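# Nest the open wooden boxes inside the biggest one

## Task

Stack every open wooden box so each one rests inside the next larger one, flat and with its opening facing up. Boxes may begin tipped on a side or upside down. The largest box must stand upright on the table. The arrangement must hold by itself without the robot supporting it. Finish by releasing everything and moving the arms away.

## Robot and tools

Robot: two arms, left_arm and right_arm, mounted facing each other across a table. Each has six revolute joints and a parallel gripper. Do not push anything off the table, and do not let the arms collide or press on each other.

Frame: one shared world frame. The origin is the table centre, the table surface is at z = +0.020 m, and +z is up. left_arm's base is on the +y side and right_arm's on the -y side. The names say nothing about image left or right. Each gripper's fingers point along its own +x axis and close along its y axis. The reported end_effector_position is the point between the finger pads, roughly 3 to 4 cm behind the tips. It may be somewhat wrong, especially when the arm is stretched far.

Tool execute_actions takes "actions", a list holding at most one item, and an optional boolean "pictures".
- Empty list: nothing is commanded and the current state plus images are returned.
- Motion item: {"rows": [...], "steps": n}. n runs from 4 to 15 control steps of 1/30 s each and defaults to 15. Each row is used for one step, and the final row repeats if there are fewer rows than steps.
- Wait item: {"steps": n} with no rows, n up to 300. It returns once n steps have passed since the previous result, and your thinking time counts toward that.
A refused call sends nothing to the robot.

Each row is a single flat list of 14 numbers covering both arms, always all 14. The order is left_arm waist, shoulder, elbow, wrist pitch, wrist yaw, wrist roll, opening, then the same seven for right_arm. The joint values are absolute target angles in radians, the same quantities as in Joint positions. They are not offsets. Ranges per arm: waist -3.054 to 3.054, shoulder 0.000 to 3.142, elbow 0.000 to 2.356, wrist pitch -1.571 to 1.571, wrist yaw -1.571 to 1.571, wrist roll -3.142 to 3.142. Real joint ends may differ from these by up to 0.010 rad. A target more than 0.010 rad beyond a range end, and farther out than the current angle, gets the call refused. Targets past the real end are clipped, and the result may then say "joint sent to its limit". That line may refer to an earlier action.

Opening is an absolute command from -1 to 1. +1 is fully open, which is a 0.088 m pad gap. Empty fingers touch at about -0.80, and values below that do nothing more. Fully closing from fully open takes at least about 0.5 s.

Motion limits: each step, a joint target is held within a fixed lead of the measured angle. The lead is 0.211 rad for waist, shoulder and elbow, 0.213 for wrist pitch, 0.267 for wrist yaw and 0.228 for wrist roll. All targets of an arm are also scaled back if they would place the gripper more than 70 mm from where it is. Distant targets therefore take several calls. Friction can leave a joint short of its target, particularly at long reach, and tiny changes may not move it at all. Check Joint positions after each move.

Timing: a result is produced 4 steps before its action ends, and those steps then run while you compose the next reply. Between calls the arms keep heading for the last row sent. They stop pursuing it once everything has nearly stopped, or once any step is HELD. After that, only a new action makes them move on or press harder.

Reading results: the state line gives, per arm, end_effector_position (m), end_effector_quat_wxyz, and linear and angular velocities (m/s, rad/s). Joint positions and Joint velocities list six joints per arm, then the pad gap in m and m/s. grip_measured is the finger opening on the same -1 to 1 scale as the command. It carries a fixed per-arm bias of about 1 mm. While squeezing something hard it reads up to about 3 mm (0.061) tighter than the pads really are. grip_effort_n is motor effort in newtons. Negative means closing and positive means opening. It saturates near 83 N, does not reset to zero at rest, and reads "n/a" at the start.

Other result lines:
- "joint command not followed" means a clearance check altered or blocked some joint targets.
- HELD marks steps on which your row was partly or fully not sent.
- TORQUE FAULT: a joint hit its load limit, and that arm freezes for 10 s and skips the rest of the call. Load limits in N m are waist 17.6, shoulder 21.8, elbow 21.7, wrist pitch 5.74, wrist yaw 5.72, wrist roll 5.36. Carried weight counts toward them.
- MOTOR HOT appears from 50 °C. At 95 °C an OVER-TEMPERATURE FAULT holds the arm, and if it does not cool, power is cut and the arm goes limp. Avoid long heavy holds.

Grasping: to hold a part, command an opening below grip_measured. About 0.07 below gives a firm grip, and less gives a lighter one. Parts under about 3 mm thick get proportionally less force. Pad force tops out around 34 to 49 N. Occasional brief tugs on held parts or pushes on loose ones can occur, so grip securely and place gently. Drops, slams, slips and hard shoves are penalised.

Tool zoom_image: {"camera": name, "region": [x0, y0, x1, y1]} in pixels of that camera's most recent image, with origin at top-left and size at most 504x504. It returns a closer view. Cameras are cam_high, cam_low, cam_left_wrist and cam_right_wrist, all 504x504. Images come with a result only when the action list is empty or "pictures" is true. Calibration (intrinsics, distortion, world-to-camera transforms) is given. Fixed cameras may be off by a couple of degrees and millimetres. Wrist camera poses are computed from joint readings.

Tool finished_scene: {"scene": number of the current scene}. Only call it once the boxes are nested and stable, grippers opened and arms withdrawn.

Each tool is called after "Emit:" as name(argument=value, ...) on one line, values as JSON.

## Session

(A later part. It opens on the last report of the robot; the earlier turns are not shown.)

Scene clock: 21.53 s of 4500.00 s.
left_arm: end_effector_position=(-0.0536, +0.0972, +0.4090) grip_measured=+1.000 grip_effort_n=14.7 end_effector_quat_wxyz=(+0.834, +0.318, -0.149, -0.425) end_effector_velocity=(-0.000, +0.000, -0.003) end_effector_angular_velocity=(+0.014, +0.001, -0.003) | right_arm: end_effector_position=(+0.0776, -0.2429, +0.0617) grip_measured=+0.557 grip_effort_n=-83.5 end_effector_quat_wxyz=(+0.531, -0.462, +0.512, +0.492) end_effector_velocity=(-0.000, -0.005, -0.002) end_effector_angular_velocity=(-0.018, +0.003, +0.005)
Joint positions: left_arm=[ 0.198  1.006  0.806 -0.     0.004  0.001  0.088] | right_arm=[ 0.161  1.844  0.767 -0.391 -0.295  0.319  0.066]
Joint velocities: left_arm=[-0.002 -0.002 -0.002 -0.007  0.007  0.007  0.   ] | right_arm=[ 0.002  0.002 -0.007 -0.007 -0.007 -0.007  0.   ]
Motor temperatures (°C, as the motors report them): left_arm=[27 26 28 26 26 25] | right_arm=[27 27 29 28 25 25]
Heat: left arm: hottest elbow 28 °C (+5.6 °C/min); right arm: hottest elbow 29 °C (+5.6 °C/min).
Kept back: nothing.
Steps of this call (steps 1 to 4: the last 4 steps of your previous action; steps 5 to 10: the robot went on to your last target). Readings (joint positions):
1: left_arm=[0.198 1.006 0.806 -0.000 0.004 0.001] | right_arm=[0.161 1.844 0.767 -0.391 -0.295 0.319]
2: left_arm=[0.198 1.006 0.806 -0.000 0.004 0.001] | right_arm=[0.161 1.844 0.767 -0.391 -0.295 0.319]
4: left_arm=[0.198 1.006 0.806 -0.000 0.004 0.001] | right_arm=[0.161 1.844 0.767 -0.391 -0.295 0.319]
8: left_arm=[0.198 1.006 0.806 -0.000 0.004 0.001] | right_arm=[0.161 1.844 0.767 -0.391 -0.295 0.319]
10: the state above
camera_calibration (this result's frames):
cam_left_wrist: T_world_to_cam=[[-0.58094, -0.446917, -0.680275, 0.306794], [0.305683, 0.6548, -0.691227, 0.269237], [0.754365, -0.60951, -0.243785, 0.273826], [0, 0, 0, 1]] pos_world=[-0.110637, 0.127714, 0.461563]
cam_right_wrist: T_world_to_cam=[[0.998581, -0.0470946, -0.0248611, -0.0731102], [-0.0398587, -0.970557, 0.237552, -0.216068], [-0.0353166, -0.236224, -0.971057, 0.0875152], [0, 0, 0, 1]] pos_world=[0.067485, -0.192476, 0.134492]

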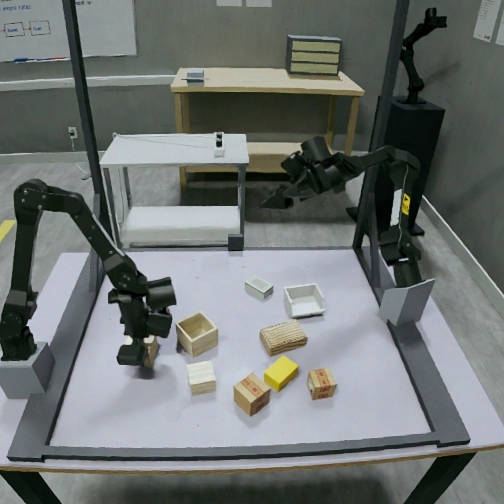

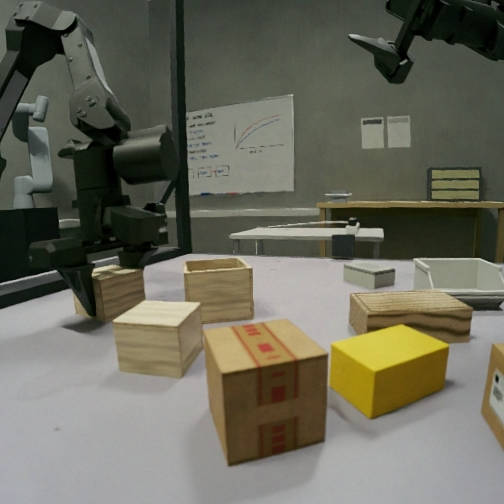

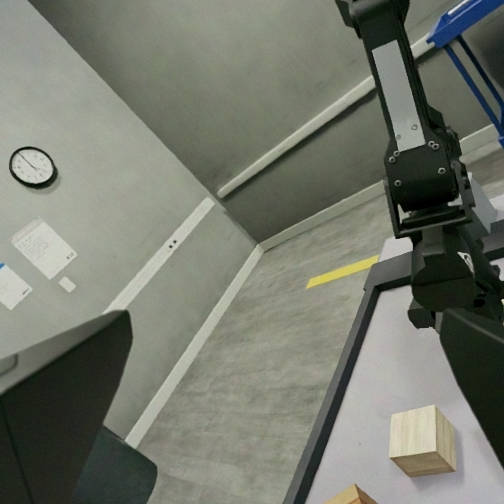

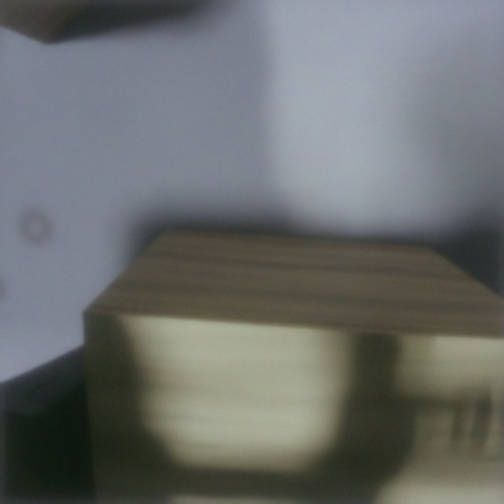

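Emit:
execute_actions(actions=[{"rows":[[0.2,1.0,0.8,0,0,0,1,0.07,1.63,0.95,-0.86,-0.295,0.22,0.35]],"steps":15}])

Emit:
execute_actions(actions=[{"rows":[[0.2,1.0,0.8,0,0,0,1,0.623,2.07,0.652,1.255,-0.079,0.23,0.35]],"steps":15}])

Emit:
execute_actions(actions=[{"steps":45}], pictures=true)

Scene clock: 23.07 s of 4500.00 s.
left_arm: end_effector_position=(-0.0536, +0.0972, +0.4090) grip_measured=+1.000 grip_effort_n=14.7 end_effector_quat_wxyz=(+0.834, +0.318, -0.149, -0.425) end_effector_velocity=(+0.003, +0.003, -0.004) end_effector_angular_velocity=(+0.007, +0.013, +0.018) | right_arm: end_effector_position=(+0.0743, -0.2376, +0.1505) grip_measured=+0.557 grip_effort_n=-83.5 end_effector_quat_wxyz=(+0.533, -0.464, +0.510, +0.491) end_effector_velocity=(+0.020, -0.127, -0.005) end_effector_angular_velocity=(-0.574, -0.069, -0.111)
Joint positions: left_arm=[ 0.198  1.006  0.806 -0.     0.004  0.001  0.088] | right_arm=[ 0.076  1.637  0.944 -0.801 -0.295  0.228  0.066]
Joint velocities: left_arm=[-0.002 -0.002 -0.002 -0.022 -0.007 -0.007  0.   ] | right_arm=[-0.012 -0.002 -0.002 -0.608 -0.007 -0.081 -0.   ]
Motor temperatures (°C, as the motors report them): left_arm=[27 26 28 26 26 25] | right_arm=[27 28 29 27 25 25]
Heat: left arm: hottest elbow 28 °C (+5.2 °C/min); right arm: hottest elbow 29 °C (+5.2 °C/min).
Steps of this call (steps 1 to 15: the robot went on to your last target; steps 16 to 35: nothing new was sent; steps 36 to 46: the first 11 steps of this action). Readings (joint positions):
36: left_arm=[0.198 1.006 0.806 -0.000 0.004 0.001] | right_arm=[0.158 1.834 0.775 -0.409 -0.295 0.310]
37: left_arm=[0.198 1.006 0.806 -0.000 0.004 0.001] | right_arm=[0.148 1.818 0.790 -0.456 -0.295 0.296]
39: left_arm=[0.198 1.006 0.806 -0.000 0.004 0.001] | right_arm=[0.121 1.761 0.831 -0.531 -0.295 0.270]
43: left_arm=[0.198 1.006 0.806 -0.000 0.004 0.001] | right_arm=[0.081 1.658 0.931 -0.709 -0.295 0.237]
46: the state above

Scene clock: 23.57 s of 4500.00 s.
left_arm: end_effector_position=(-0.0536, +0.0972, +0.4090) grip_measured=+1.000 grip_effort_n=14.7 end_effector_quat_wxyz=(+0.834, +0.318, -0.149, -0.425) end_effector_velocity=(-0.000, +0.002, -0.000) end_effector_angular_velocity=(+0.004, -0.007, +0.005) | right_arm: end_effector_position=(+0.0826, -0.2955, +0.0551) grip_measured=+0.575 grip_effort_n=-83.5 end_effector_quat_wxyz=(+0.491, -0.628, +0.425, +0.429) end_effector_velocity=(-0.010, -0.017, -0.010) end_effector_angular_velocity=(+0.019, -0.512, +0.577)
Joint positions: left_arm=[ 0.198  1.006  0.806 -0.     0.004  0.001  0.088] | right_arm=[ 0.337  1.843  0.759 -0.595 -0.07   0.217  0.067]
Joint velocities: left_arm=[-0.002 -0.007 -0.002 -0.007 -0.007  0.007  0.   ] | right_arm=[ 0.427 -0.002 -0.012 -0.007  0.549 -0.066 -0.   ]
Motor temperatures (°C, as the motors report them): left_arm=[27 26 28 26 26 25] | right_arm=[27 28 29 28 25 25]
Heat: left arm: hottest elbow 28 °C (+5.1 °C/min); right arm: hottest elbow 29 °C (+5.1 °C/min).
Steps of this call (steps 1 to 4: the last 4 steps of your previous action; steps 5 to 15: the first 11 steps of this action). Readings (joint positions):
5: left_arm=[0.198 1.006 0.806 -0.000 0.004 0.001] | right_arm=[0.081 1.645 0.936 -0.828 -0.279 0.224]
6: left_arm=[0.198 1.006 0.806 -0.000 0.004 0.001] | right_arm=[0.104 1.660 0.918 -0.785 -0.246 0.224]
8: left_arm=[0.198 1.006 0.806 -0.000 0.004 0.001] | right_arm=[0.163 1.715 0.873 -0.725 -0.204 0.224]
12: left_arm=[0.198 1.006 0.806 -0.000 0.004 0.001] | right_arm=[0.286 1.838 0.767 -0.614 -0.138 0.228]
15: the state above

Scene clock: 33.63 s of 4500.00 s.
left_arm: end_effector_position=(-0.0536, +0.0972, +0.4090) grip_measured=+1.000 grip_effort_n=14.7 end_effector_quat_wxyz=(+0.834, +0.318, -0.149, -0.425) end_effector_velocity=(+0.001, +0.001, -0.001) end_effector_angular_velocity=(-0.011, +0.019, +0.009) | right_arm: end_effector_position=(+0.0786, -0.2894, +0.0627) grip_measured=+0.574 grip_effort_n=-83.5 end_effector_quat_wxyz=(+0.495, -0.628, +0.411, +0.437) end_effector_velocity=(+0.003, -0.005, +0.000) end_effector_angular_velocity=(-0.022, -0.004, -0.023)
Joint positions: left_arm=[ 0.198  1.006  0.806 -0.     0.004  0.001  0.088] | right_arm=[ 0.345  1.817  0.775 -0.612 -0.052  0.213  0.067]
Joint velocities: left_arm=[-0.002 -0.002 -0.002 -0.007 -0.007 -0.022  0.   ] | right_arm=[-0.007  0.002 -0.002 -0.022 -0.007  0.007  0.   ]
Motor temperatures (°C, as the motors report them): left_arm=[27 25 29 26 26 25] | right_arm=[27 27 28 28 25 25]
Heat: left arm: hottest elbow 29 °C (+5.4 °C/min); right arm: hottest elbow 28 °C (+1.8 °C/min).
TORQUE FAULT: the external load on joint 4 (wrist pitch) of the right arm reached its load limit, and that arm stopped for 10 seconds. A torque fault stops only its own arm. That arm's remaining commands of this call were not run. That arm holds where it stopped, with its grip as last carried out, and accepts commands again: back off and push less far. That arm stops again, at the same cost, whenever a joint's load reaches its limit.
Kept back: nothing.
The stop of the right arm began at step 2 of this call (marked STOPPED below). From that step on that arm followed nothing that you had sent. 3 of its steps, steps kept back included, did not run and will not run. Nothing is kept back now, and the robot has no last target.
Steps of this call (steps 1 to 4: the last 4 steps of your previous action; steps 5 to 45: the robot went on to your last target; steps 46 to 302: the stop continued). Readings (joint positions):
1: left_arm=[0.198 1.006 0.806 -0.000 0.004 0.001] | right_arm=[0.351 1.843 0.759 -0.596 -0.052 0.217]
2: left_arm=[0.198 1.006 0.806 -0.000 0.004 0.001] | right_arm=[0.350 1.817 0.774 -0.612 -0.045 0.214] STOPPED (the right arm)
4: left_arm=[0.198 1.006 0.806 -0.000 0.004 0.001] | right_arm=[0.345 1.817 0.775 -0.612 -0.051 0.213]
8: left_arm=[0.198 1.006 0.806 -0.000 0.004 0.001] | right_arm=[0.345 1.817 0.775 -0.612 -0.052 0.213]
302: the state above
camera_calibration (this result's frames):
cam_left_wrist: T_world_to_cam=[[-0.58094, -0.446917, -0.680275, 0.306794], [0.305683, 0.6548, -0.691227, 0.269237], [0.754365, -0.60951, -0.243785, 0.273826], [0, 0, 0, 1]] pos_world=[-0.110637, 0.127714, 0.461563]
cam_right_wrist: T_world_to_cam=[[0.946824, 0.210121, 0.243669, -0.0146541], [0.0974617, -0.909031, 0.405171, -0.264836], [0.306637, -0.359877, -0.881171, 0.00931791], [0, 0, 0, 1]] pos_world=[0.036829, -0.234311, 0.119085]

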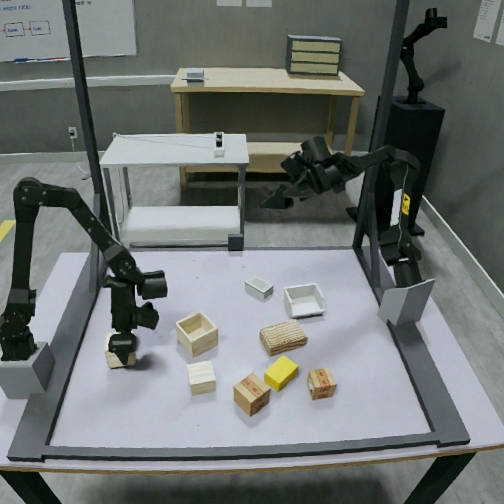

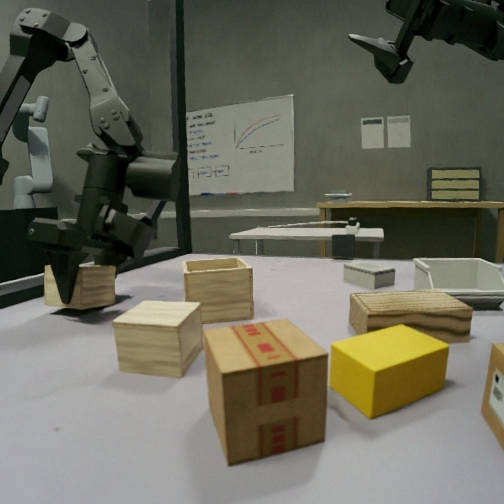

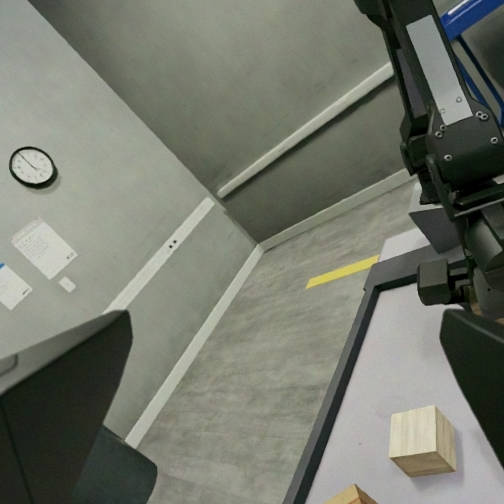

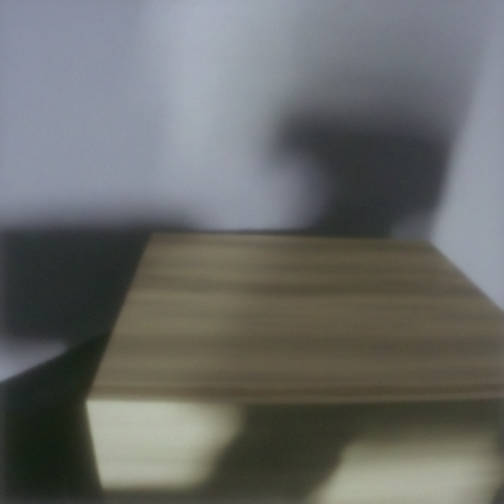

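Emit:
execute_actions(actions=[{"rows":[[0.2,1.0,0.8,0,0,0,1,0.345,1.55,0.85,-0.6,-0.05,0.22,0.35]],"steps":15}])

Emit:
execute_actions(actions=[{"rows":[[0.2,1.0,0.8,0,0,0,1,0.623,1.6,0.75,0.8,-0.079,0.23,0.35]],"steps":15}])

Emit:
execute_actions(actions=[{"steps":45}])

Emit:
execute_actions(actions=[{"rows":[[0.2,1.0,0.8,0,0,0,1,0.623,2.07,0.652,1.255,-0.079,0.23,0.35]],"steps":15}])

Emit:
execute_actions(actions=[{"steps":30}], pictures=true)

Scene clock: 34.17 s of 4500.00 s.
left_arm: end_effector_position=(-0.0536, +0.0972, +0.4090) grip_measured=+1.000 grip_effort_n=14.7 end_effector_quat_wxyz=(+0.834, +0.318, -0.149, -0.425) end_effector_velocity=(-0.000, -0.001, -0.005) end_effector_angular_velocity=(+0.003, +0.028, -0.002) | right_arm: end_effector_position=(+0.0334, -0.2370, +0.1346) grip_measured=+0.570 grip_effort_n=-83.5 end_effector_quat_wxyz=(+0.537, -0.533, +0.342, +0.557) end_effector_velocity=(+0.007, -0.020, +0.005) end_effector_angular_velocity=(-0.070, -0.024, -0.015)
Joint positions: left_arm=[ 0.198  1.006  0.806 -0.     0.004  0.001  0.088] | right_arm=[ 0.345  1.563  0.851 -0.596 -0.052  0.217  0.067]
Joint velocities: left_arm=[-0.007  0.002 -0.002 -0.007  0.007 -0.022  0.   ] | right_arm=[-0.002 -0.037 -0.002 -0.11  -0.007 -0.007 -0.   ]
Motor temperatures (°C, as the motors report them): left_arm=[27 25 29 26 26 25] | right_arm=[27 27 28 28 25 25]
Heat: left arm: hottest elbow 29 °C (+5.3 °C/min); right arm: hottest elbow 28 °C (+1.8 °C/min).
Steps of this call (steps 1 to 5: nothing new was sent; steps 6 to 16: the first 11 steps of this action). Readings (joint positions):
6: left_arm=[0.198 1.006 0.806 -0.000 0.004 0.001] | right_arm=[0.345 1.800 0.778 -0.612 -0.052 0.213]
7: left_arm=[0.198 1.006 0.806 -0.000 0.004 0.001] | right_arm=[0.345 1.776 0.778 -0.610 -0.052 0.215]
9: left_arm=[0.198 1.006 0.806 -0.000 0.004 0.001] | right_arm=[0.345 1.702 0.792 -0.605 -0.052 0.216]
13: left_arm=[0.198 1.006 0.806 -0.000 0.004 0.001] | right_arm=[0.345 1.586 0.845 -0.594 -0.052 0.217]
16: the state above

Scene clock: 34.67 s of 4500.00 s.
left_arm: end_effector_position=(-0.0536, +0.0972, +0.4090) grip_measured=+1.000 grip_effort_n=14.7 end_effector_quat_wxyz=(+0.834, +0.318, -0.149, -0.425) end_effector_velocity=(+0.001, +0.001, -0.001) end_effector_angular_velocity=(-0.002, +0.007, +0.009) | right_arm: end_effector_position=(-0.0786, -0.2256, +0.1136) grip_measured=+0.570 grip_effort_n=-83.5 end_effector_quat_wxyz=(+0.449, -0.455, +0.231, +0.733) end_effector_velocity=(-0.214, +0.187, +0.140) end_effector_angular_velocity=(+1.094, +0.880, +0.397)
Joint positions: left_arm=[ 0.198  1.006  0.806 -0.     0.004  0.001  0.088] | right_arm=[ 0.611  1.592  0.762 -0.081 -0.077  0.227  0.067]
Joint velocities: left_arm=[-0.002 -0.002 -0.002 -0.007 -0.007 -0.007  0.   ] | right_arm=[ 0.042 -0.002 -0.002  1.458  0.007 -0.007 -0.   ]
Motor temperatures (°C, as the motors report them): left_arm=[27 25 29 26 26 25] | right_arm=[27 27 28 28 25 25]
Heat: left arm: hottest elbow 29 °C (+5.2 °C/min); right arm: hottest elbow 28 °C (+1.7 °C/min).
Steps of this call (steps 1 to 4: the last 4 steps of your previous action; steps 5 to 15: the first 11 steps of this action). Readings (joint positions):
5: left_arm=[0.198 1.006 0.806 -0.000 0.004 0.001] | right_arm=[0.355 1.562 0.843 -0.576 -0.046 0.221]
6: left_arm=[0.198 1.006 0.806 -0.000 0.004 0.001] | right_arm=[0.391 1.563 0.824 -0.515 -0.047 0.223]
8: left_arm=[0.198 1.006 0.806 -0.000 0.004 0.001] | right_arm=[0.490 1.576 0.797 -0.421 -0.064 0.224]
12: left_arm=[0.198 1.006 0.806 -0.000 0.004 0.001] | right_arm=[0.600 1.591 0.765 -0.229 -0.077 0.226]
15: the state above

Scene clock: 36.17 s of 4500.00 s.
left_arm: end_effector_position=(-0.0536, +0.0972, +0.4090) grip_measured=+1.000 grip_effort_n=14.7 end_effector_quat_wxyz=(+0.834, +0.318, -0.149, -0.425) end_effector_velocity=(+0.001, +0.001, -0.001) end_effector_angular_velocity=(-0.002, +0.007, +0.009) | right_arm: end_effector_position=(-0.1792, -0.1639, +0.2554) grip_measured=+0.570 grip_effort_n=-83.5 end_effector_quat_wxyz=(+0.413, -0.103, +0.044, +0.904) end_effector_velocity=(+0.002, -0.001, -0.003) end_effector_angular_velocity=(-0.015, -0.002, +0.000)
Joint positions: left_arm=[ 0.198  1.006  0.806 -0.     0.004  0.001  0.088] | right_arm=[ 0.62   1.592  0.761  0.797 -0.077  0.228  0.067]
Joint velocities: left_arm=[-0.002 -0.002 -0.002 -0.007 -0.007 -0.007  0.   ] | right_arm=[-0.002 -0.002 -0.007 -0.007 -0.007  0.007 -0.   ]
Motor temperatures (°C, as the motors report them): left_arm=[27 25 29 26 26 25] | right_arm=[27 28 29 28 25 25]
Heat: left arm: hottest elbow 29 °C (+5.0 °C/min); right arm: hottest elbow 29 °C (+3.3 °C/min).
Kept back: nothing.
Steps of this call (steps 1 to 4: the last 4 steps of your previous action; steps 5 to 45: the robot went on to your last target). Readings (joint positions):
1: left_arm=[0.198 1.006 0.806 -0.000 0.004 0.001] | right_arm=[0.613 1.592 0.762 -0.031 -0.077 0.228]
2: left_arm=[0.198 1.006 0.806 -0.000 0.004 0.001] | right_arm=[0.614 1.592 0.762 0.018 -0.077 0.228]
4: left_arm=[0.198 1.006 0.806 -0.000 0.004 0.001] | right_arm=[0.616 1.592 0.762 0.115 -0.077 0.228]
8: left_arm=[0.198 1.006 0.806 -0.000 0.004 0.001] | right_arm=[0.619 1.592 0.762 0.312 -0.077 0.228]
45: the state above
All arms were judged still, so your last target was given up. Only a new action makes them travel on or press farther. Fingers that are still opening or closing keep moving.

Scene clock: 36.53 s of 4500.00 s.
left_arm: end_effector_position=(-0.0536, +0.0972, +0.4090) grip_measured=+1.000 grip_effort_n=14.7 end_effector_quat_wxyz=(+0.834, +0.318, -0.149, -0.425) end_effector_velocity=(-0.002, -0.001, -0.000) end_effector_angular_velocity=(-0.004, +0.006, -0.012) | right_arm: end_effector_position=(-0.1437, -0.1563, +0.1256) grip_measured=+0.570 grip_effort_n=-83.5 end_effector_quat_wxyz=(+0.422, -0.152, +0.070, +0.891) end_effector_velocity=(+0.099, -0.025, -0.244) end_effector_angular_velocity=(-0.333, -0.280, -0.101)
Joint positions: left_arm=[ 0.198  1.006  0.806 -0.     0.004  0.001  0.088] | right_arm=[ 0.62   2.007  0.661  1.198 -0.077  0.228  0.067]
Joint velocities: left_arm=[-0.002 -0.002 -0.002  0.007  0.007 -0.007  0.   ] | right_arm=[-0.002  0.667 -0.139  0.359 -0.007 -0.007  0.   ]
Motor temperatures (°C, as the motors report them): left_arm=[27 25 29 26 26 25] | right_arm=[27 28 29 28 25 25]
Heat: left arm: hottest elbow 29 °C (+4.9 °C/min); right arm: hottest elbow 29 °C (+3.3 °C/min).
Steps of this call (steps 1 to 11: the first 11 steps of this action). Readings (joint positions):
1: left_arm=[0.198 1.006 0.806 -0.000 0.004 0.001] | right_arm=[0.620 1.607 0.754 0.824 -0.077 0.228]
2: left_arm=[0.198 1.006 0.806 -0.000 0.004 0.001] | right_arm=[0.620 1.634 0.745 0.887 -0.077 0.228]
4: left_arm=[0.198 1.006 0.806 -0.000 0.004 0.001] | right_arm=[0.620 1.708 0.723 0.966 -0.077 0.228]
8: left_arm=[0.198 1.006 0.806 -0.000 0.004 0.001] | right_arm=[0.620 1.904 0.673 1.140 -0.077 0.228]
11: the state above

Scene clock: 37.53 s of 4500.00 s.
left_arm: end_effector_position=(-0.0536, +0.0972, +0.4090) grip_measured=+1.000 grip_effort_n=14.2 end_effector_quat_wxyz=(+0.834, +0.318, -0.149, -0.425) end_effector_velocity=(-0.002, +0.000, +0.002) end_effector_angular_velocity=(-0.023, +0.010, -0.004) | right_arm: end_effector_position=(-0.1392, -0.1570, +0.1134) grip_measured=+0.570 grip_effort_n=-83.5 end_effector_quat_wxyz=(+0.423, -0.153, +0.071, +0.890) end_effector_velocity=(+0.001, -0.001, -0.001) end_effector_angular_velocity=(-0.003, -0.009, +0.005)
Joint positions: left_arm=[ 0.198  1.006  0.806 -0.     0.004  0.001  0.088] | right_arm=[ 0.62   2.059  0.655  1.252 -0.077  0.228  0.067]
Joint velocities: left_arm=[-0.002 -0.007 -0.002  0.007 -0.007 -0.022  0.   ] | right_arm=[-0.002 -0.002 -0.002 -0.007 -0.007 -0.007 -0.   ]
Motor temperatures (°C, as the motors report them): left_arm=[27 25 29 26 26 25] | right_arm=[27 28 29 28 25 25]
Heat: left arm: hottest elbow 29 °C (+4.8 °C/min); right arm: hottest elbow 29 °C (+3.2 °C/min).
Kept back: nothing.
Steps of this call (steps 1 to 4: the last 4 steps of your previous action; steps 5 to 30: the robot went on to your last target). Readings (joint positions):
1: left_arm=[0.198 1.006 0.806 -0.000 0.004 0.001] | right_arm=[0.620 2.025 0.657 1.210 -0.077 0.228]
2: left_arm=[0.198 1.006 0.806 -0.000 0.004 0.001] | right_arm=[0.620 2.037 0.655 1.220 -0.077 0.228]
4: left_arm=[0.198 1.006 0.806 -0.000 0.004 0.001] | right_arm=[0.620 2.047 0.655 1.237 -0.077 0.228]
8: left_arm=[0.198 1.006 0.806 -0.000 0.004 0.001] | right_arm=[0.620 2.052 0.655 1.248 -0.077 0.228]
30: the state above
All arms were judged still, so your last target was given up. Only a new action makes them travel on or press farther. Fingers that are still opening or closing keep moving.
camera_calibration (this result's frames):
cam_left_wrist: T_world_to_cam=[[-0.58094, -0.446917, -0.680275, 0.306794], [0.305683, 0.6548, -0.691227, 0.269237], [0.754365, -0.60951, -0.243785, 0.273826], [0, 0, 0, 1]] pos_world=[-0.110637, 0.127714, 0.461563]
cam_right_wrist: T_world_to_cam=[[0.756771, 0.652599, 0.0375928, 0.217883], [0.40676, -0.425111, -0.808596, 0.112874], [-0.511707, 0.627213, -0.587163, 0.176117], [0, 0, 0, 1]] pos_world=[-0.12068, -0.204669, 0.186488]

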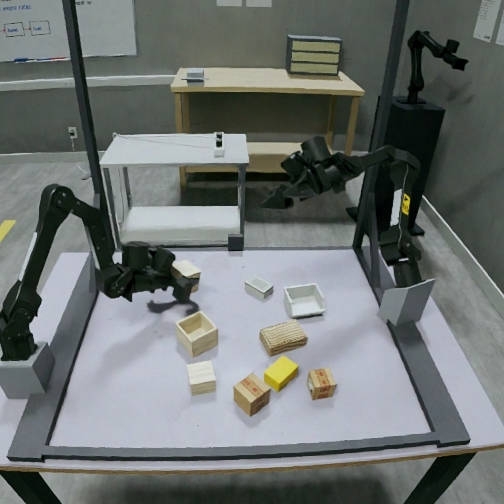

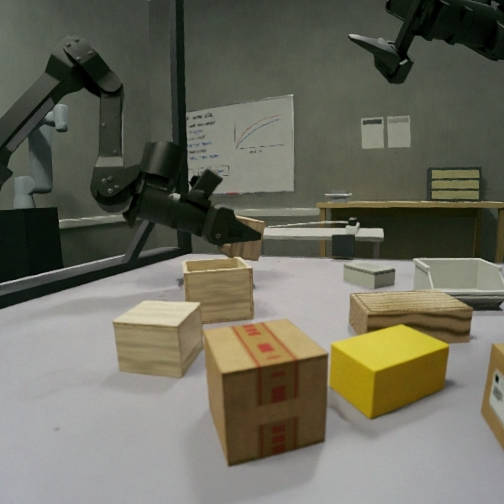

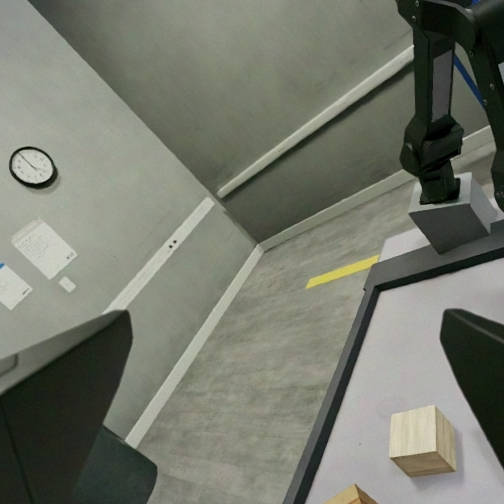

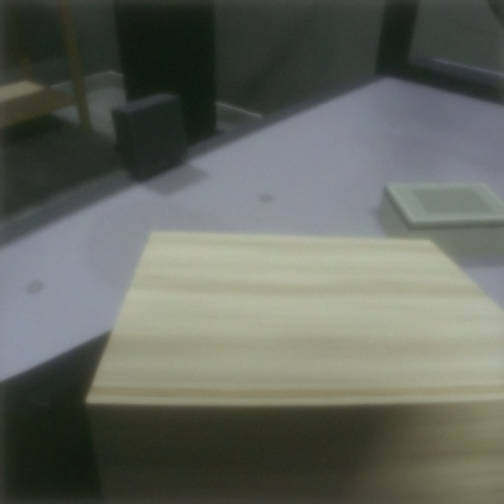

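Emit:
execute_actions(actions=[{"rows":[[0.2,1.0,0.8,0,0,0,1,0.623,2.13,0.655,1.32,-0.079,0.39,0.35]],"steps":15}])

Emit:
execute_actions(actions=[{"steps":12}], pictures=true)

Scene clock: 38.07 s of 4500.00 s.
left_arm: end_effector_position=(-0.0536, +0.0972, +0.4090) grip_measured=+1.000 grip_effort_n=14.7 end_effector_quat_wxyz=(+0.834, +0.318, -0.149, -0.425) end_effector_velocity=(-0.002, +0.001, -0.002) end_effector_angular_velocity=(+0.002, +0.010, -0.006) | right_arm: end_effector_position=(-0.1360, -0.1569, +0.1022) grip_measured=+0.570 grip_effort_n=-83.5 end_effector_quat_wxyz=(+0.432, -0.118, +0.137, +0.883) end_effector_velocity=(-0.000, -0.000, +0.002) end_effector_angular_velocity=(-0.027, +0.043, -0.011)
Joint positions: left_arm=[ 0.198  1.006  0.806 -0.     0.004  0.001  0.088] | right_arm=[ 0.62   2.117  0.656  1.315 -0.077  0.381  0.067]
Joint velocities: left_arm=[-0.002 -0.007 -0.002 -0.007  0.007 -0.007  0.   ] | right_arm=[-0.002 -0.002 -0.002  0.007 -0.007  0.051 -0.   ]
Motor temperatures (°C, as the motors report them): left_arm=[27 25 29 26 26 25] | right_arm=[27 28 29 28 25 25]
Heat: left arm: hottest elbow 29 °C (+4.7 °C/min); right arm: hottest elbow 29 °C (+3.2 °C/min).
Steps of this call (steps 1 to 5: nothing new was sent; steps 6 to 16: the first 11 steps of this action). Readings (joint positions):
6: left_arm=[0.198 1.006 0.806 -0.000 0.004 0.001] | right_arm=[0.620 2.065 0.655 1.261 -0.077 0.251]
7: left_arm=[0.198 1.006 0.806 -0.000 0.004 0.001] | right_arm=[0.620 2.076 0.655 1.283 -0.077 0.288]
9: left_arm=[0.198 1.006 0.806 -0.000 0.004 0.001] | right_arm=[0.620 2.095 0.656 1.294 -0.077 0.333]
13: left_arm=[0.198 1.006 0.806 -0.000 0.004 0.001] | right_arm=[0.620 2.116 0.656 1.308 -0.077 0.371]
16: the state above

Scene clock: 38.47 s of 4500.00 s.
left_arm: end_effector_position=(-0.0536, +0.0972, +0.4090) grip_measured=+1.000 grip_effort_n=14.7 end_effector_quat_wxyz=(+0.834, +0.318, -0.149, -0.425) end_effector_velocity=(+0.004, +0.002, -0.005) end_effector_angular_velocity=(+0.010, +0.015, +0.021) | right_arm: end_effector_position=(-0.1358, -0.1569, +0.1018) grip_measured=+0.570 grip_effort_n=-83.5 end_effector_quat_wxyz=(+0.433, -0.116, +0.140, +0.883) end_effector_velocity=(+0.004, +0.002, -0.000) end_effector_angular_velocity=(+0.004, -0.011, -0.013)
Joint positions: left_arm=[ 0.198  1.006  0.806 -0.     0.004  0.001  0.088] | right_arm=[ 0.62   2.118  0.656  1.317 -0.077  0.388  0.067]
Joint velocities: left_arm=[-0.002  0.002 -0.002 -0.022 -0.007 -0.007  0.   ] | right_arm=[-0.007 -0.002 -0.002 -0.007  0.007 -0.007 -0.   ]
Motor temperatures (°C, as the motors report them): left_arm=[27 25 29 26 26 25] | right_arm=[27 28 28 28 25 25]
Heat: left arm: hottest elbow 29 °C (+4.7 °C/min); right arm: hottest shoulder 28 °C (+1.6 °C/min).
Kept back: nothing.
Steps of this call (steps 1 to 4: the last 4 steps of your previous action; steps 5 to 12: the robot went on to your last target). Readings (joint positions):
1: left_arm=[0.198 1.006 0.806 -0.000 0.004 0.001] | right_arm=[0.620 2.117 0.656 1.315 -0.077 0.383]
2: left_arm=[0.198 1.006 0.806 -0.000 0.004 0.001] | right_arm=[0.620 2.117 0.656 1.315 -0.077 0.384]
4: left_arm=[0.198 1.006 0.806 -0.000 0.004 0.001] | right_arm=[0.620 2.118 0.656 1.316 -0.077 0.386]
8: left_arm=[0.198 1.006 0.806 -0.000 0.004 0.001] | right_arm=[0.620 2.118 0.656 1.316 -0.077 0.387]
12: the state above
camera_calibration (this result's frames):
cam_left_wrist: T_world_to_cam=[[-0.58094, -0.446917, -0.680275, 0.306794], [0.305683, 0.6548, -0.691227, 0.269237], [0.754365, -0.60951, -0.243785, 0.273826], [0, 0, 0, 1]] pos_world=[-0.110637, 0.127714, 0.461563]
cam_right_wrist: T_world_to_cam=[[0.784401, 0.609918, -0.11276, 0.228032], [0.285526, -0.516461, -0.807306, 0.0712166], [-0.550627, 0.601056, -0.57926, 0.160796], [0, 0, 0, 1]] pos_world=[-0.110664, -0.198948, 0.176349]

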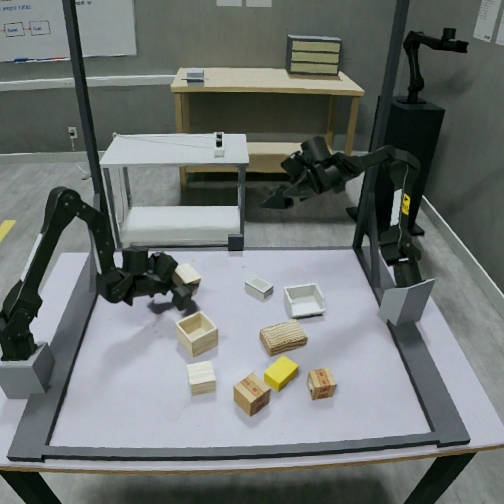

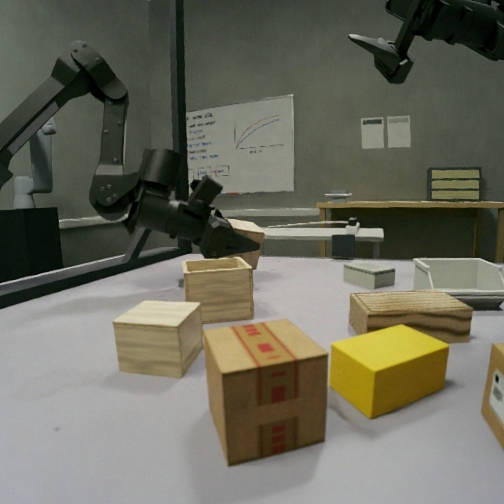

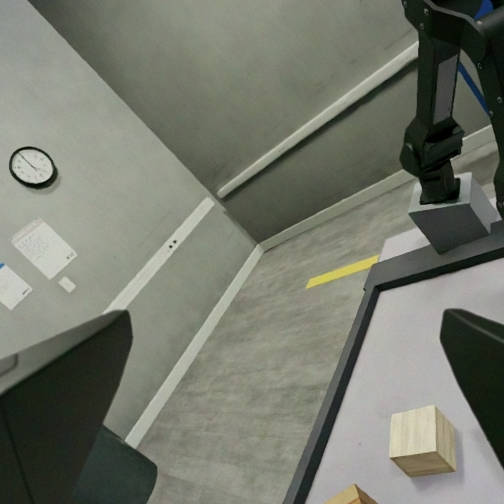

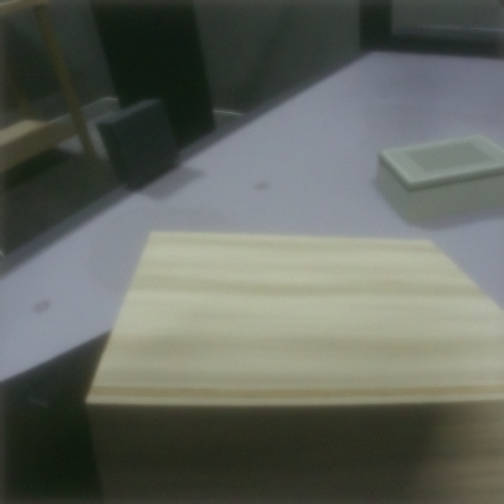

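Emit:
execute_actions(actions=[{"rows":[[0.2,1.0,0.8,0,0,0,1,0.623,2.19,0.655,1.33,-0.079,0.33,0.35]],"steps":15}])

Emit:
execute_actions(actions=[{"steps":10}], pictures=true)

Scene clock: 39.20 s of 4500.00 s.
left_arm: end_effector_position=(-0.0536, +0.0972, +0.4090) grip_measured=+1.000 grip_effort_n=15.1 end_effector_quat_wxyz=(+0.834, +0.318, -0.149, -0.425) end_effector_velocity=(+0.002, +0.002, -0.003) end_effector_angular_velocity=(+0.001, +0.009, +0.012) | right_arm: end_effector_position=(-0.1278, -0.1585, +0.0810) grip_measured=+0.570 grip_effort_n=-83.5 end_effector_quat_wxyz=(+0.434, -0.146, +0.126, +0.880) end_effector_velocity=(+0.003, +0.001, -0.002) end_effector_angular_velocity=(+0.016, -0.035, +0.002)
Joint positions: left_arm=[ 0.198  1.006  0.806 -0.     0.004  0.001  0.088] | right_arm=[ 0.62   2.176  0.657  1.329 -0.077  0.335  0.067]
Joint velocities: left_arm=[-0.002 -0.002 -0.007 -0.007 -0.007 -0.007  0.   ] | right_arm=[-0.002  0.002 -0.002 -0.007  0.007 -0.037  0.   ]
Motor temperatures (°C, as the motors report them): left_arm=[27 25 29 26 26 25] | right_arm=[27 28 28 28 25 25]
Heat: left arm: hottest elbow 29 °C (+4.6 °C/min); right arm: hottest shoulder 28 °C (+1.5 °C/min).
Steps of this call (steps 1 to 11: the robot went on to your last target; steps 12 to 22: the first 11 steps of this action). Readings (joint positions):
12: left_arm=[0.198 1.006 0.806 -0.000 0.004 0.001] | right_arm=[0.620 2.124 0.656 1.321 -0.077 0.382]
13: left_arm=[0.198 1.006 0.806 -0.000 0.004 0.001] | right_arm=[0.620 2.134 0.656 1.329 -0.077 0.369]
15: left_arm=[0.198 1.006 0.806 -0.000 0.004 0.001] | right_arm=[0.620 2.154 0.657 1.327 -0.077 0.353]
19: left_arm=[0.198 1.006 0.806 -0.000 0.004 0.001] | right_arm=[0.620 2.174 0.657 1.328 -0.077 0.338]
22: the state above

Scene clock: 39.53 s of 4500.00 s.
left_arm: end_effector_position=(-0.0536, +0.0972, +0.4090) grip_measured=+1.000 grip_effort_n=14.7 end_effector_quat_wxyz=(+0.834, +0.318, -0.149, -0.425) end_effector_velocity=(-0.000, +0.001, -0.004) end_effector_angular_velocity=(+0.011, +0.017, +0.004) | right_arm: end_effector_position=(-0.1278, -0.1585, +0.0808) grip_measured=+0.570 grip_effort_n=-83.5 end_effector_quat_wxyz=(+0.433, -0.147, +0.125, +0.880) end_effector_velocity=(+0.002, +0.001, -0.001) end_effector_angular_velocity=(+0.002, -0.011, -0.008)
Joint positions: left_arm=[ 0.198  1.006  0.806 -0.     0.004  0.001  0.088] | right_arm=[ 0.62   2.176  0.657  1.329 -0.077  0.332  0.067]
Joint velocities: left_arm=[-0.002 -0.002  0.002 -0.022  0.007 -0.007  0.   ] | right_arm=[-0.002 -0.002 -0.002 -0.007  0.007 -0.007  0.   ]
Motor temperatures (°C, as the motors report them): left_arm=[27 25 29 26 26 25] | right_arm=[27 28 28 28 25 25]
Heat: left arm: hottest elbow 29 °C (+4.6 °C/min); right arm: hottest shoulder 28 °C (+1.5 °C/min).
Kept back: nothing.
Steps of this call (steps 1 to 4: the last 4 steps of your previous action; steps 5 to 10: the robot went on to your last target). Readings (joint positions):
1: left_arm=[0.198 1.006 0.806 -0.000 0.004 0.001] | right_arm=[0.620 2.176 0.657 1.329 -0.077 0.334]
2: left_arm=[0.198 1.006 0.806 -0.000 0.004 0.001] | right_arm=[0.620 2.176 0.657 1.329 -0.077 0.333]
4: left_arm=[0.198 1.006 0.806 -0.000 0.004 0.001] | right_arm=[0.620 2.176 0.657 1.329 -0.077 0.333]
8: left_arm=[0.198 1.006 0.806 -0.000 0.004 0.001] | right_arm=[0.620 2.176 0.657 1.329 -0.077 0.332]
10: the state above
camera_calibration (this result's frames):
cam_left_wrist: T_world_to_cam=[[-0.58094, -0.446917, -0.680275, 0.306794], [0.305683, 0.6548, -0.691227, 0.269237], [0.754365, -0.60951, -0.243785, 0.273826], [0, 0, 0, 1]] pos_world=[-0.110637, 0.127714, 0.461563]
cam_right_wrist: T_world_to_cam=[[0.785074, 0.616488, -0.0600149, 0.21717], [0.34393, -0.514452, -0.785526, 0.0571523], [-0.515142, 0.596055, -0.615912, 0.160728], [0, 0, 0, 1]] pos_world=[-0.107353, -0.200283, 0.156922]

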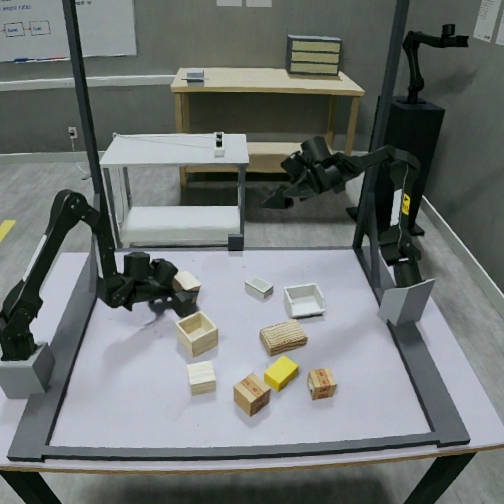

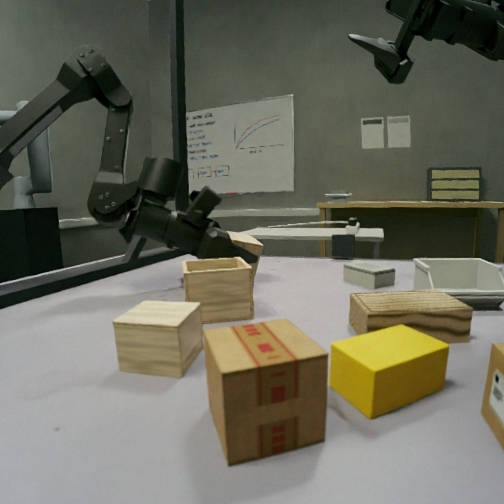

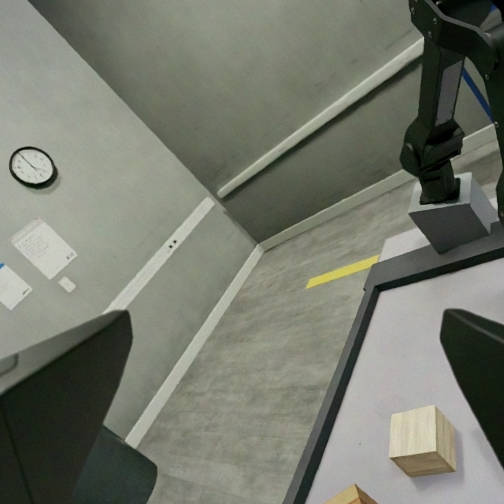

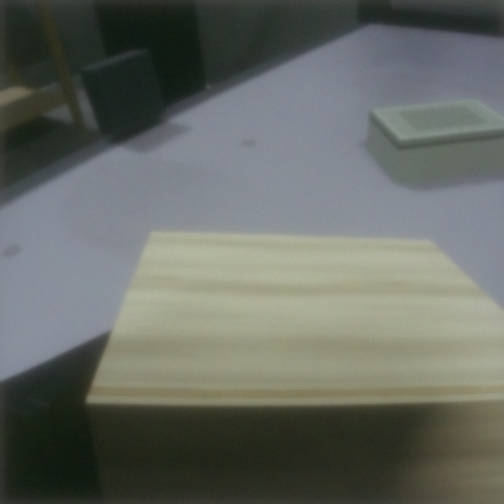

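Lower a bit more, then release.

Emit:
execute_actions(actions=[{"rows":[[0.2,1.0,0.8,0,0,0,1,0.623,2.235,0.655,1.37,-0.079,0.33,0.35]],"steps":12}])

Emit:
execute_actions(actions=[{"rows":[[0.2,1.0,0.8,0,0,0,1,0.623,2.225,0.655,1.37,-0.079,0.33,1]],"steps":15}])

Emit:
execute_actions(actions=[{"rows":[[0.2,1.0,0.8,0,0,0,1,0.60,1.95,0.50,1.2,-0.079,0.33,1]],"steps":15}])

Emit:
execute_actions(actions=[{"steps":20}], pictures=true)

Scene clock: 40.00 s of 4500.00 s.
left_arm: end_effector_position=(-0.0536, +0.0972, +0.4090) grip_measured=+1.000 grip_effort_n=14.7 end_effector_quat_wxyz=(+0.834, +0.318, -0.149, -0.425) end_effector_velocity=(+0.002, +0.002, +0.000) end_effector_angular_velocity=(-0.001, -0.011, +0.019) | right_arm: end_effector_position=(-0.1270, -0.1585, +0.0783) grip_measured=+0.570 grip_effort_n=-83.5 end_effector_quat_wxyz=(+0.432, -0.140, +0.120, +0.883) end_effector_velocity=(+0.002, -0.004, -0.007) end_effector_angular_velocity=(-0.009, -0.007, +0.019)
Joint positions: left_arm=[ 0.198  1.006  0.806 -0.     0.004  0.001  0.088] | right_arm=[ 0.62   2.206  0.657  1.377 -0.077  0.33   0.067]
Joint velocities: left_arm=[-0.002 -0.002 -0.002 -0.007 -0.022  0.007  0.   ] | right_arm=[-0.002  0.022 -0.007  0.022 -0.022 -0.007 -0.   ]
Motor temperatures (°C, as the motors report them): left_arm=[27 25 29 26 26 25] | right_arm=[27 28 28 28 25 25]
Heat: left arm: hottest elbow 29 °C (+4.5 °C/min); right arm: hottest shoulder 28 °C (+1.5 °C/min).
Steps of this call (steps 1 to 6: the robot went on to your last target; steps 7 to 14: the first 8 steps of this action). Readings (joint positions):
7: left_arm=[0.198 1.006 0.806 -0.000 0.004 0.001] | right_arm=[0.620 2.181 0.657 1.335 -0.077 0.332]
8: left_arm=[0.198 1.006 0.806 -0.000 0.004 0.001] | right_arm=[0.620 2.189 0.657 1.348 -0.077 0.332]
10: left_arm=[0.198 1.006 0.806 -0.000 0.004 0.001] | right_arm=[0.620 2.199 0.657 1.366 -0.077 0.330]
14: the state above

Scene clock: 40.50 s of 4500.00 s.
left_arm: end_effector_position=(-0.0536, +0.0972, +0.4090) grip_measured=+1.000 grip_effort_n=14.7 end_effector_quat_wxyz=(+0.834, +0.318, -0.149, -0.425) end_effector_velocity=(+0.001, +0.004, +0.003) end_effector_angular_velocity=(-0.013, -0.000, +0.023) | right_arm: end_effector_position=(-0.1250, -0.1592, +0.0733) grip_measured=+0.969 grip_effort_n=19.3 end_effector_quat_wxyz=(+0.433, -0.147, +0.123, +0.881) end_effector_velocity=(+0.004, +0.002, +0.000) end_effector_angular_velocity=(+0.004, -0.011, -0.013)
Joint positions: left_arm=[ 0.198  1.006  0.806 -0.     0.004  0.001  0.088] | right_arm=[ 0.621  2.215  0.657  1.37  -0.077  0.329  0.086]
Joint velocities: left_arm=[ 0.002 -0.012  0.002 -0.022 -0.022 -0.007  0.   ] | right_arm=[-0.007 -0.002 -0.002 -0.007  0.007 -0.007  0.012]
Motor temperatures (°C, as the motors report them): left_arm=[27 25 29 27 26 25] | right_arm=[27 28 28 28 25 25]
Heat: left arm: hottest elbow 29 °C (+4.4 °C/min); right arm: hottest shoulder 28 °C (+1.5 °C/min).
Steps of this call (steps 1 to 4: the last 4 steps of your previous action; steps 5 to 15: the first 11 steps of this action). Readings (joint positions):
5: left_arm=[0.198 1.006 0.806 -0.000 0.004 0.001] | right_arm=[0.620 2.208 0.657 1.381 -0.077 0.329]
6: left_arm=[0.198 1.006 0.806 -0.000 0.004 0.001] | right_arm=[0.621 2.208 0.657 1.379 -0.077 0.329]
8: left_arm=[0.198 1.006 0.806 -0.000 0.004 0.001] | right_arm=[0.621 2.212 0.657 1.371 -0.077 0.329]
12: left_arm=[0.198 1.006 0.806 -0.000 0.004 0.001] | right_arm=[0.621 2.215 0.657 1.370 -0.077 0.329]
15: the state above

Scene clock: 41.00 s of 4500.00 s.
left_arm: end_effector_position=(-0.0536, +0.0972, +0.4090) grip_measured=+1.000 grip_effort_n=14.7 end_effector_quat_wxyz=(+0.834, +0.318, -0.149, -0.425) end_effector_velocity=(+0.001, +0.002, +0.001) end_effector_angular_velocity=(-0.008, +0.003, +0.009) | right_arm: end_effector_position=(-0.1086, -0.1810, +0.1095) grip_measured=+0.997 grip_effort_n=18.4 end_effector_quat_wxyz=(+0.445, -0.166, +0.134, +0.870) end_effector_velocity=(+0.025, -0.021, -0.017) end_effector_angular_velocity=(-0.083, -0.079, -0.035)
Joint positions: left_arm=[ 0.198  1.006  0.806 -0.     0.004  0.001  0.088] | right_arm=[ 0.603  1.966  0.516  1.211 -0.077  0.329  0.088]
Joint velocities: left_arm=[ 0.002 -0.007 -0.002 -0.007 -0.007 -0.007  0.   ] | right_arm=[-0.002 -0.051 -0.09  -0.081  0.007 -0.007 -0.   ]
Motor temperatures (°C, as the motors report them): left_arm=[27 25 29 27 26 25] | right_arm=[27 28 28 28 25 25]
Heat: left arm: hottest elbow 29 °C (+4.4 °C/min); right arm: hottest shoulder 28 °C (+1.5 °C/min).
Steps of this call (steps 1 to 4: the last 4 steps of your previous action; steps 5 to 15: the first 11 steps of this action). Readings (joint positions):
5: left_arm=[0.198 1.006 0.806 -0.000 0.004 0.001] | right_arm=[0.620 2.197 0.646 1.348 -0.077 0.329]
6: left_arm=[0.198 1.006 0.806 -0.000 0.004 0.001] | right_arm=[0.618 2.157 0.616 1.298 -0.077 0.329]
8: left_arm=[0.198 1.006 0.806 -0.000 0.004 0.001] | right_arm=[0.610 2.071 0.554 1.259 -0.077 0.329]
12: left_arm=[0.198 1.006 0.806 -0.000 0.004 0.001] | right_arm=[0.603 1.981 0.526 1.226 -0.077 0.329]
15: the state above

Scene clock: 41.67 s of 4500.00 s.
left_arm: end_effector_position=(-0.0536, +0.0972, +0.4090) grip_measured=+1.000 grip_effort_n=14.7 end_effector_quat_wxyz=(+0.834, +0.318, -0.149, -0.425) end_effector_velocity=(+0.004, +0.003, -0.005) end_effector_angular_velocity=(+0.019, +0.004, +0.021) | right_arm: end_effector_position=(-0.1068, -0.1827, +0.1092) grip_measured=+0.998 grip_effort_n=18.4 end_effector_quat_wxyz=(+0.446, -0.169, +0.135, +0.869) end_effector_velocity=(+0.002, -0.001, -0.002) end_effector_angular_velocity=(-0.011, -0.014, +0.003)
Joint positions: left_arm=[ 0.198  1.006  0.806 -0.     0.004  0.001  0.088] | right_arm=[ 0.602  1.958  0.508  1.203 -0.077  0.329  0.088]
Joint velocities: left_arm=[-0.002 -0.002 -0.007 -0.022 -0.007  0.007  0.   ] | right_arm=[-0.002 -0.007 -0.002 -0.022 -0.007 -0.007 -0.   ]
Motor temperatures (°C, as the motors report them): left_arm=[27 25 29 27 26 25] | right_arm=[27 28 28 28 25 25]
Heat: left arm: hottest elbow 29 °C (+4.3 °C/min); right arm: hottest shoulder 28 °C (+1.4 °C/min).
Kept back: nothing.
Steps of this call (steps 1 to 4: the last 4 steps of your previous action; steps 5 to 15: the robot went on to your last target; steps 16 to 20: nothing new was sent). Readings (joint positions):
1: left_arm=[0.198 1.006 0.806 -0.000 0.004 0.001] | right_arm=[0.603 1.965 0.514 1.208 -0.077 0.329]
2: left_arm=[0.198 1.006 0.806 -0.000 0.004 0.001] | right_arm=[0.602 1.964 0.512 1.207 -0.077 0.329]
4: left_arm=[0.198 1.006 0.806 -0.000 0.004 0.001] | right_arm=[0.602 1.962 0.509 1.205 -0.077 0.329]
8: left_arm=[0.198 1.006 0.806 -0.000 0.004 0.001] | right_arm=[0.602 1.959 0.509 1.204 -0.077 0.329]
20: the state above
All arms were judged still, so your last target was given up. Only a new action makes them travel on or press farther. Fingers that are still opening or closing keep moving.
camera_calibration (this result's frames):
cam_left_wrist: T_world_to_cam=[[-0.58094, -0.446917, -0.680275, 0.306794], [0.305683, 0.6548, -0.691227, 0.269237], [0.754365, -0.60951, -0.243785, 0.273826], [0, 0, 0, 1]] pos_world=[-0.110637, 0.127714, 0.461563]
cam_right_wrist: T_world_to_cam=[[0.805096, 0.590813, -0.0525413, 0.213928], [0.355682, -0.551769, -0.754348, 0.0508547], [-0.474669, 0.588635, -0.654369, 0.210631], [0, 0, 0, 1]] pos_world=[-0.0903407, -0.222316, 0.187433]

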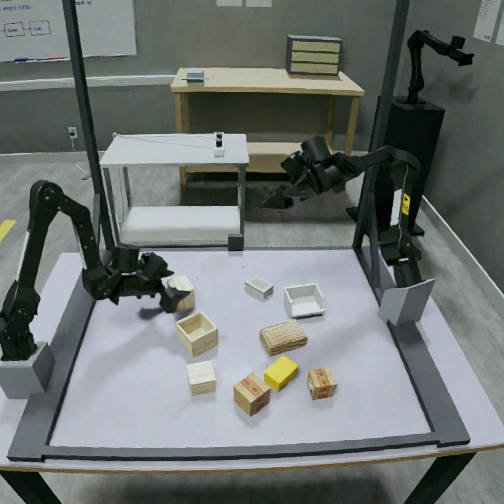

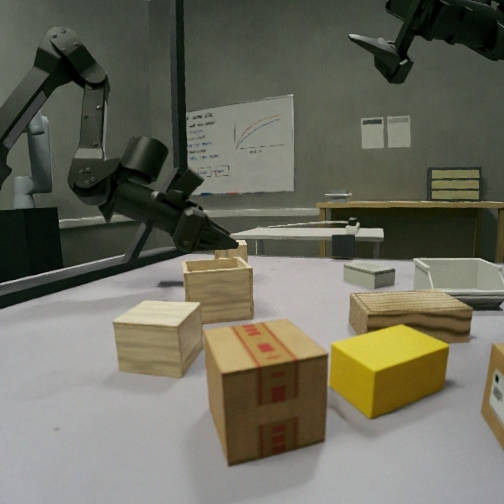

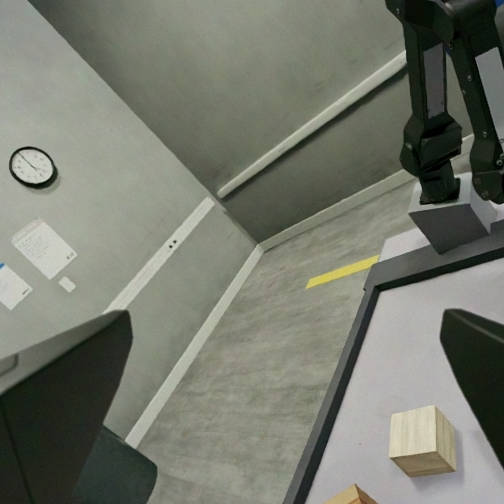

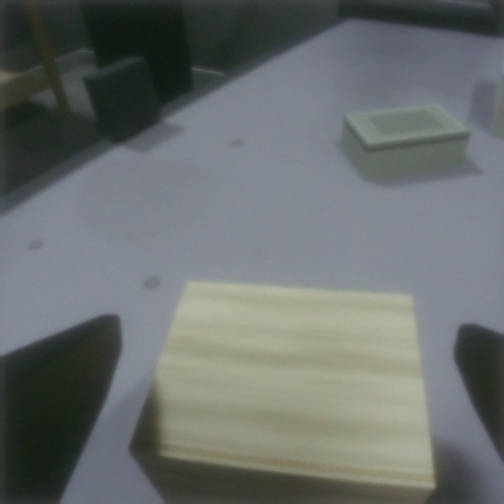

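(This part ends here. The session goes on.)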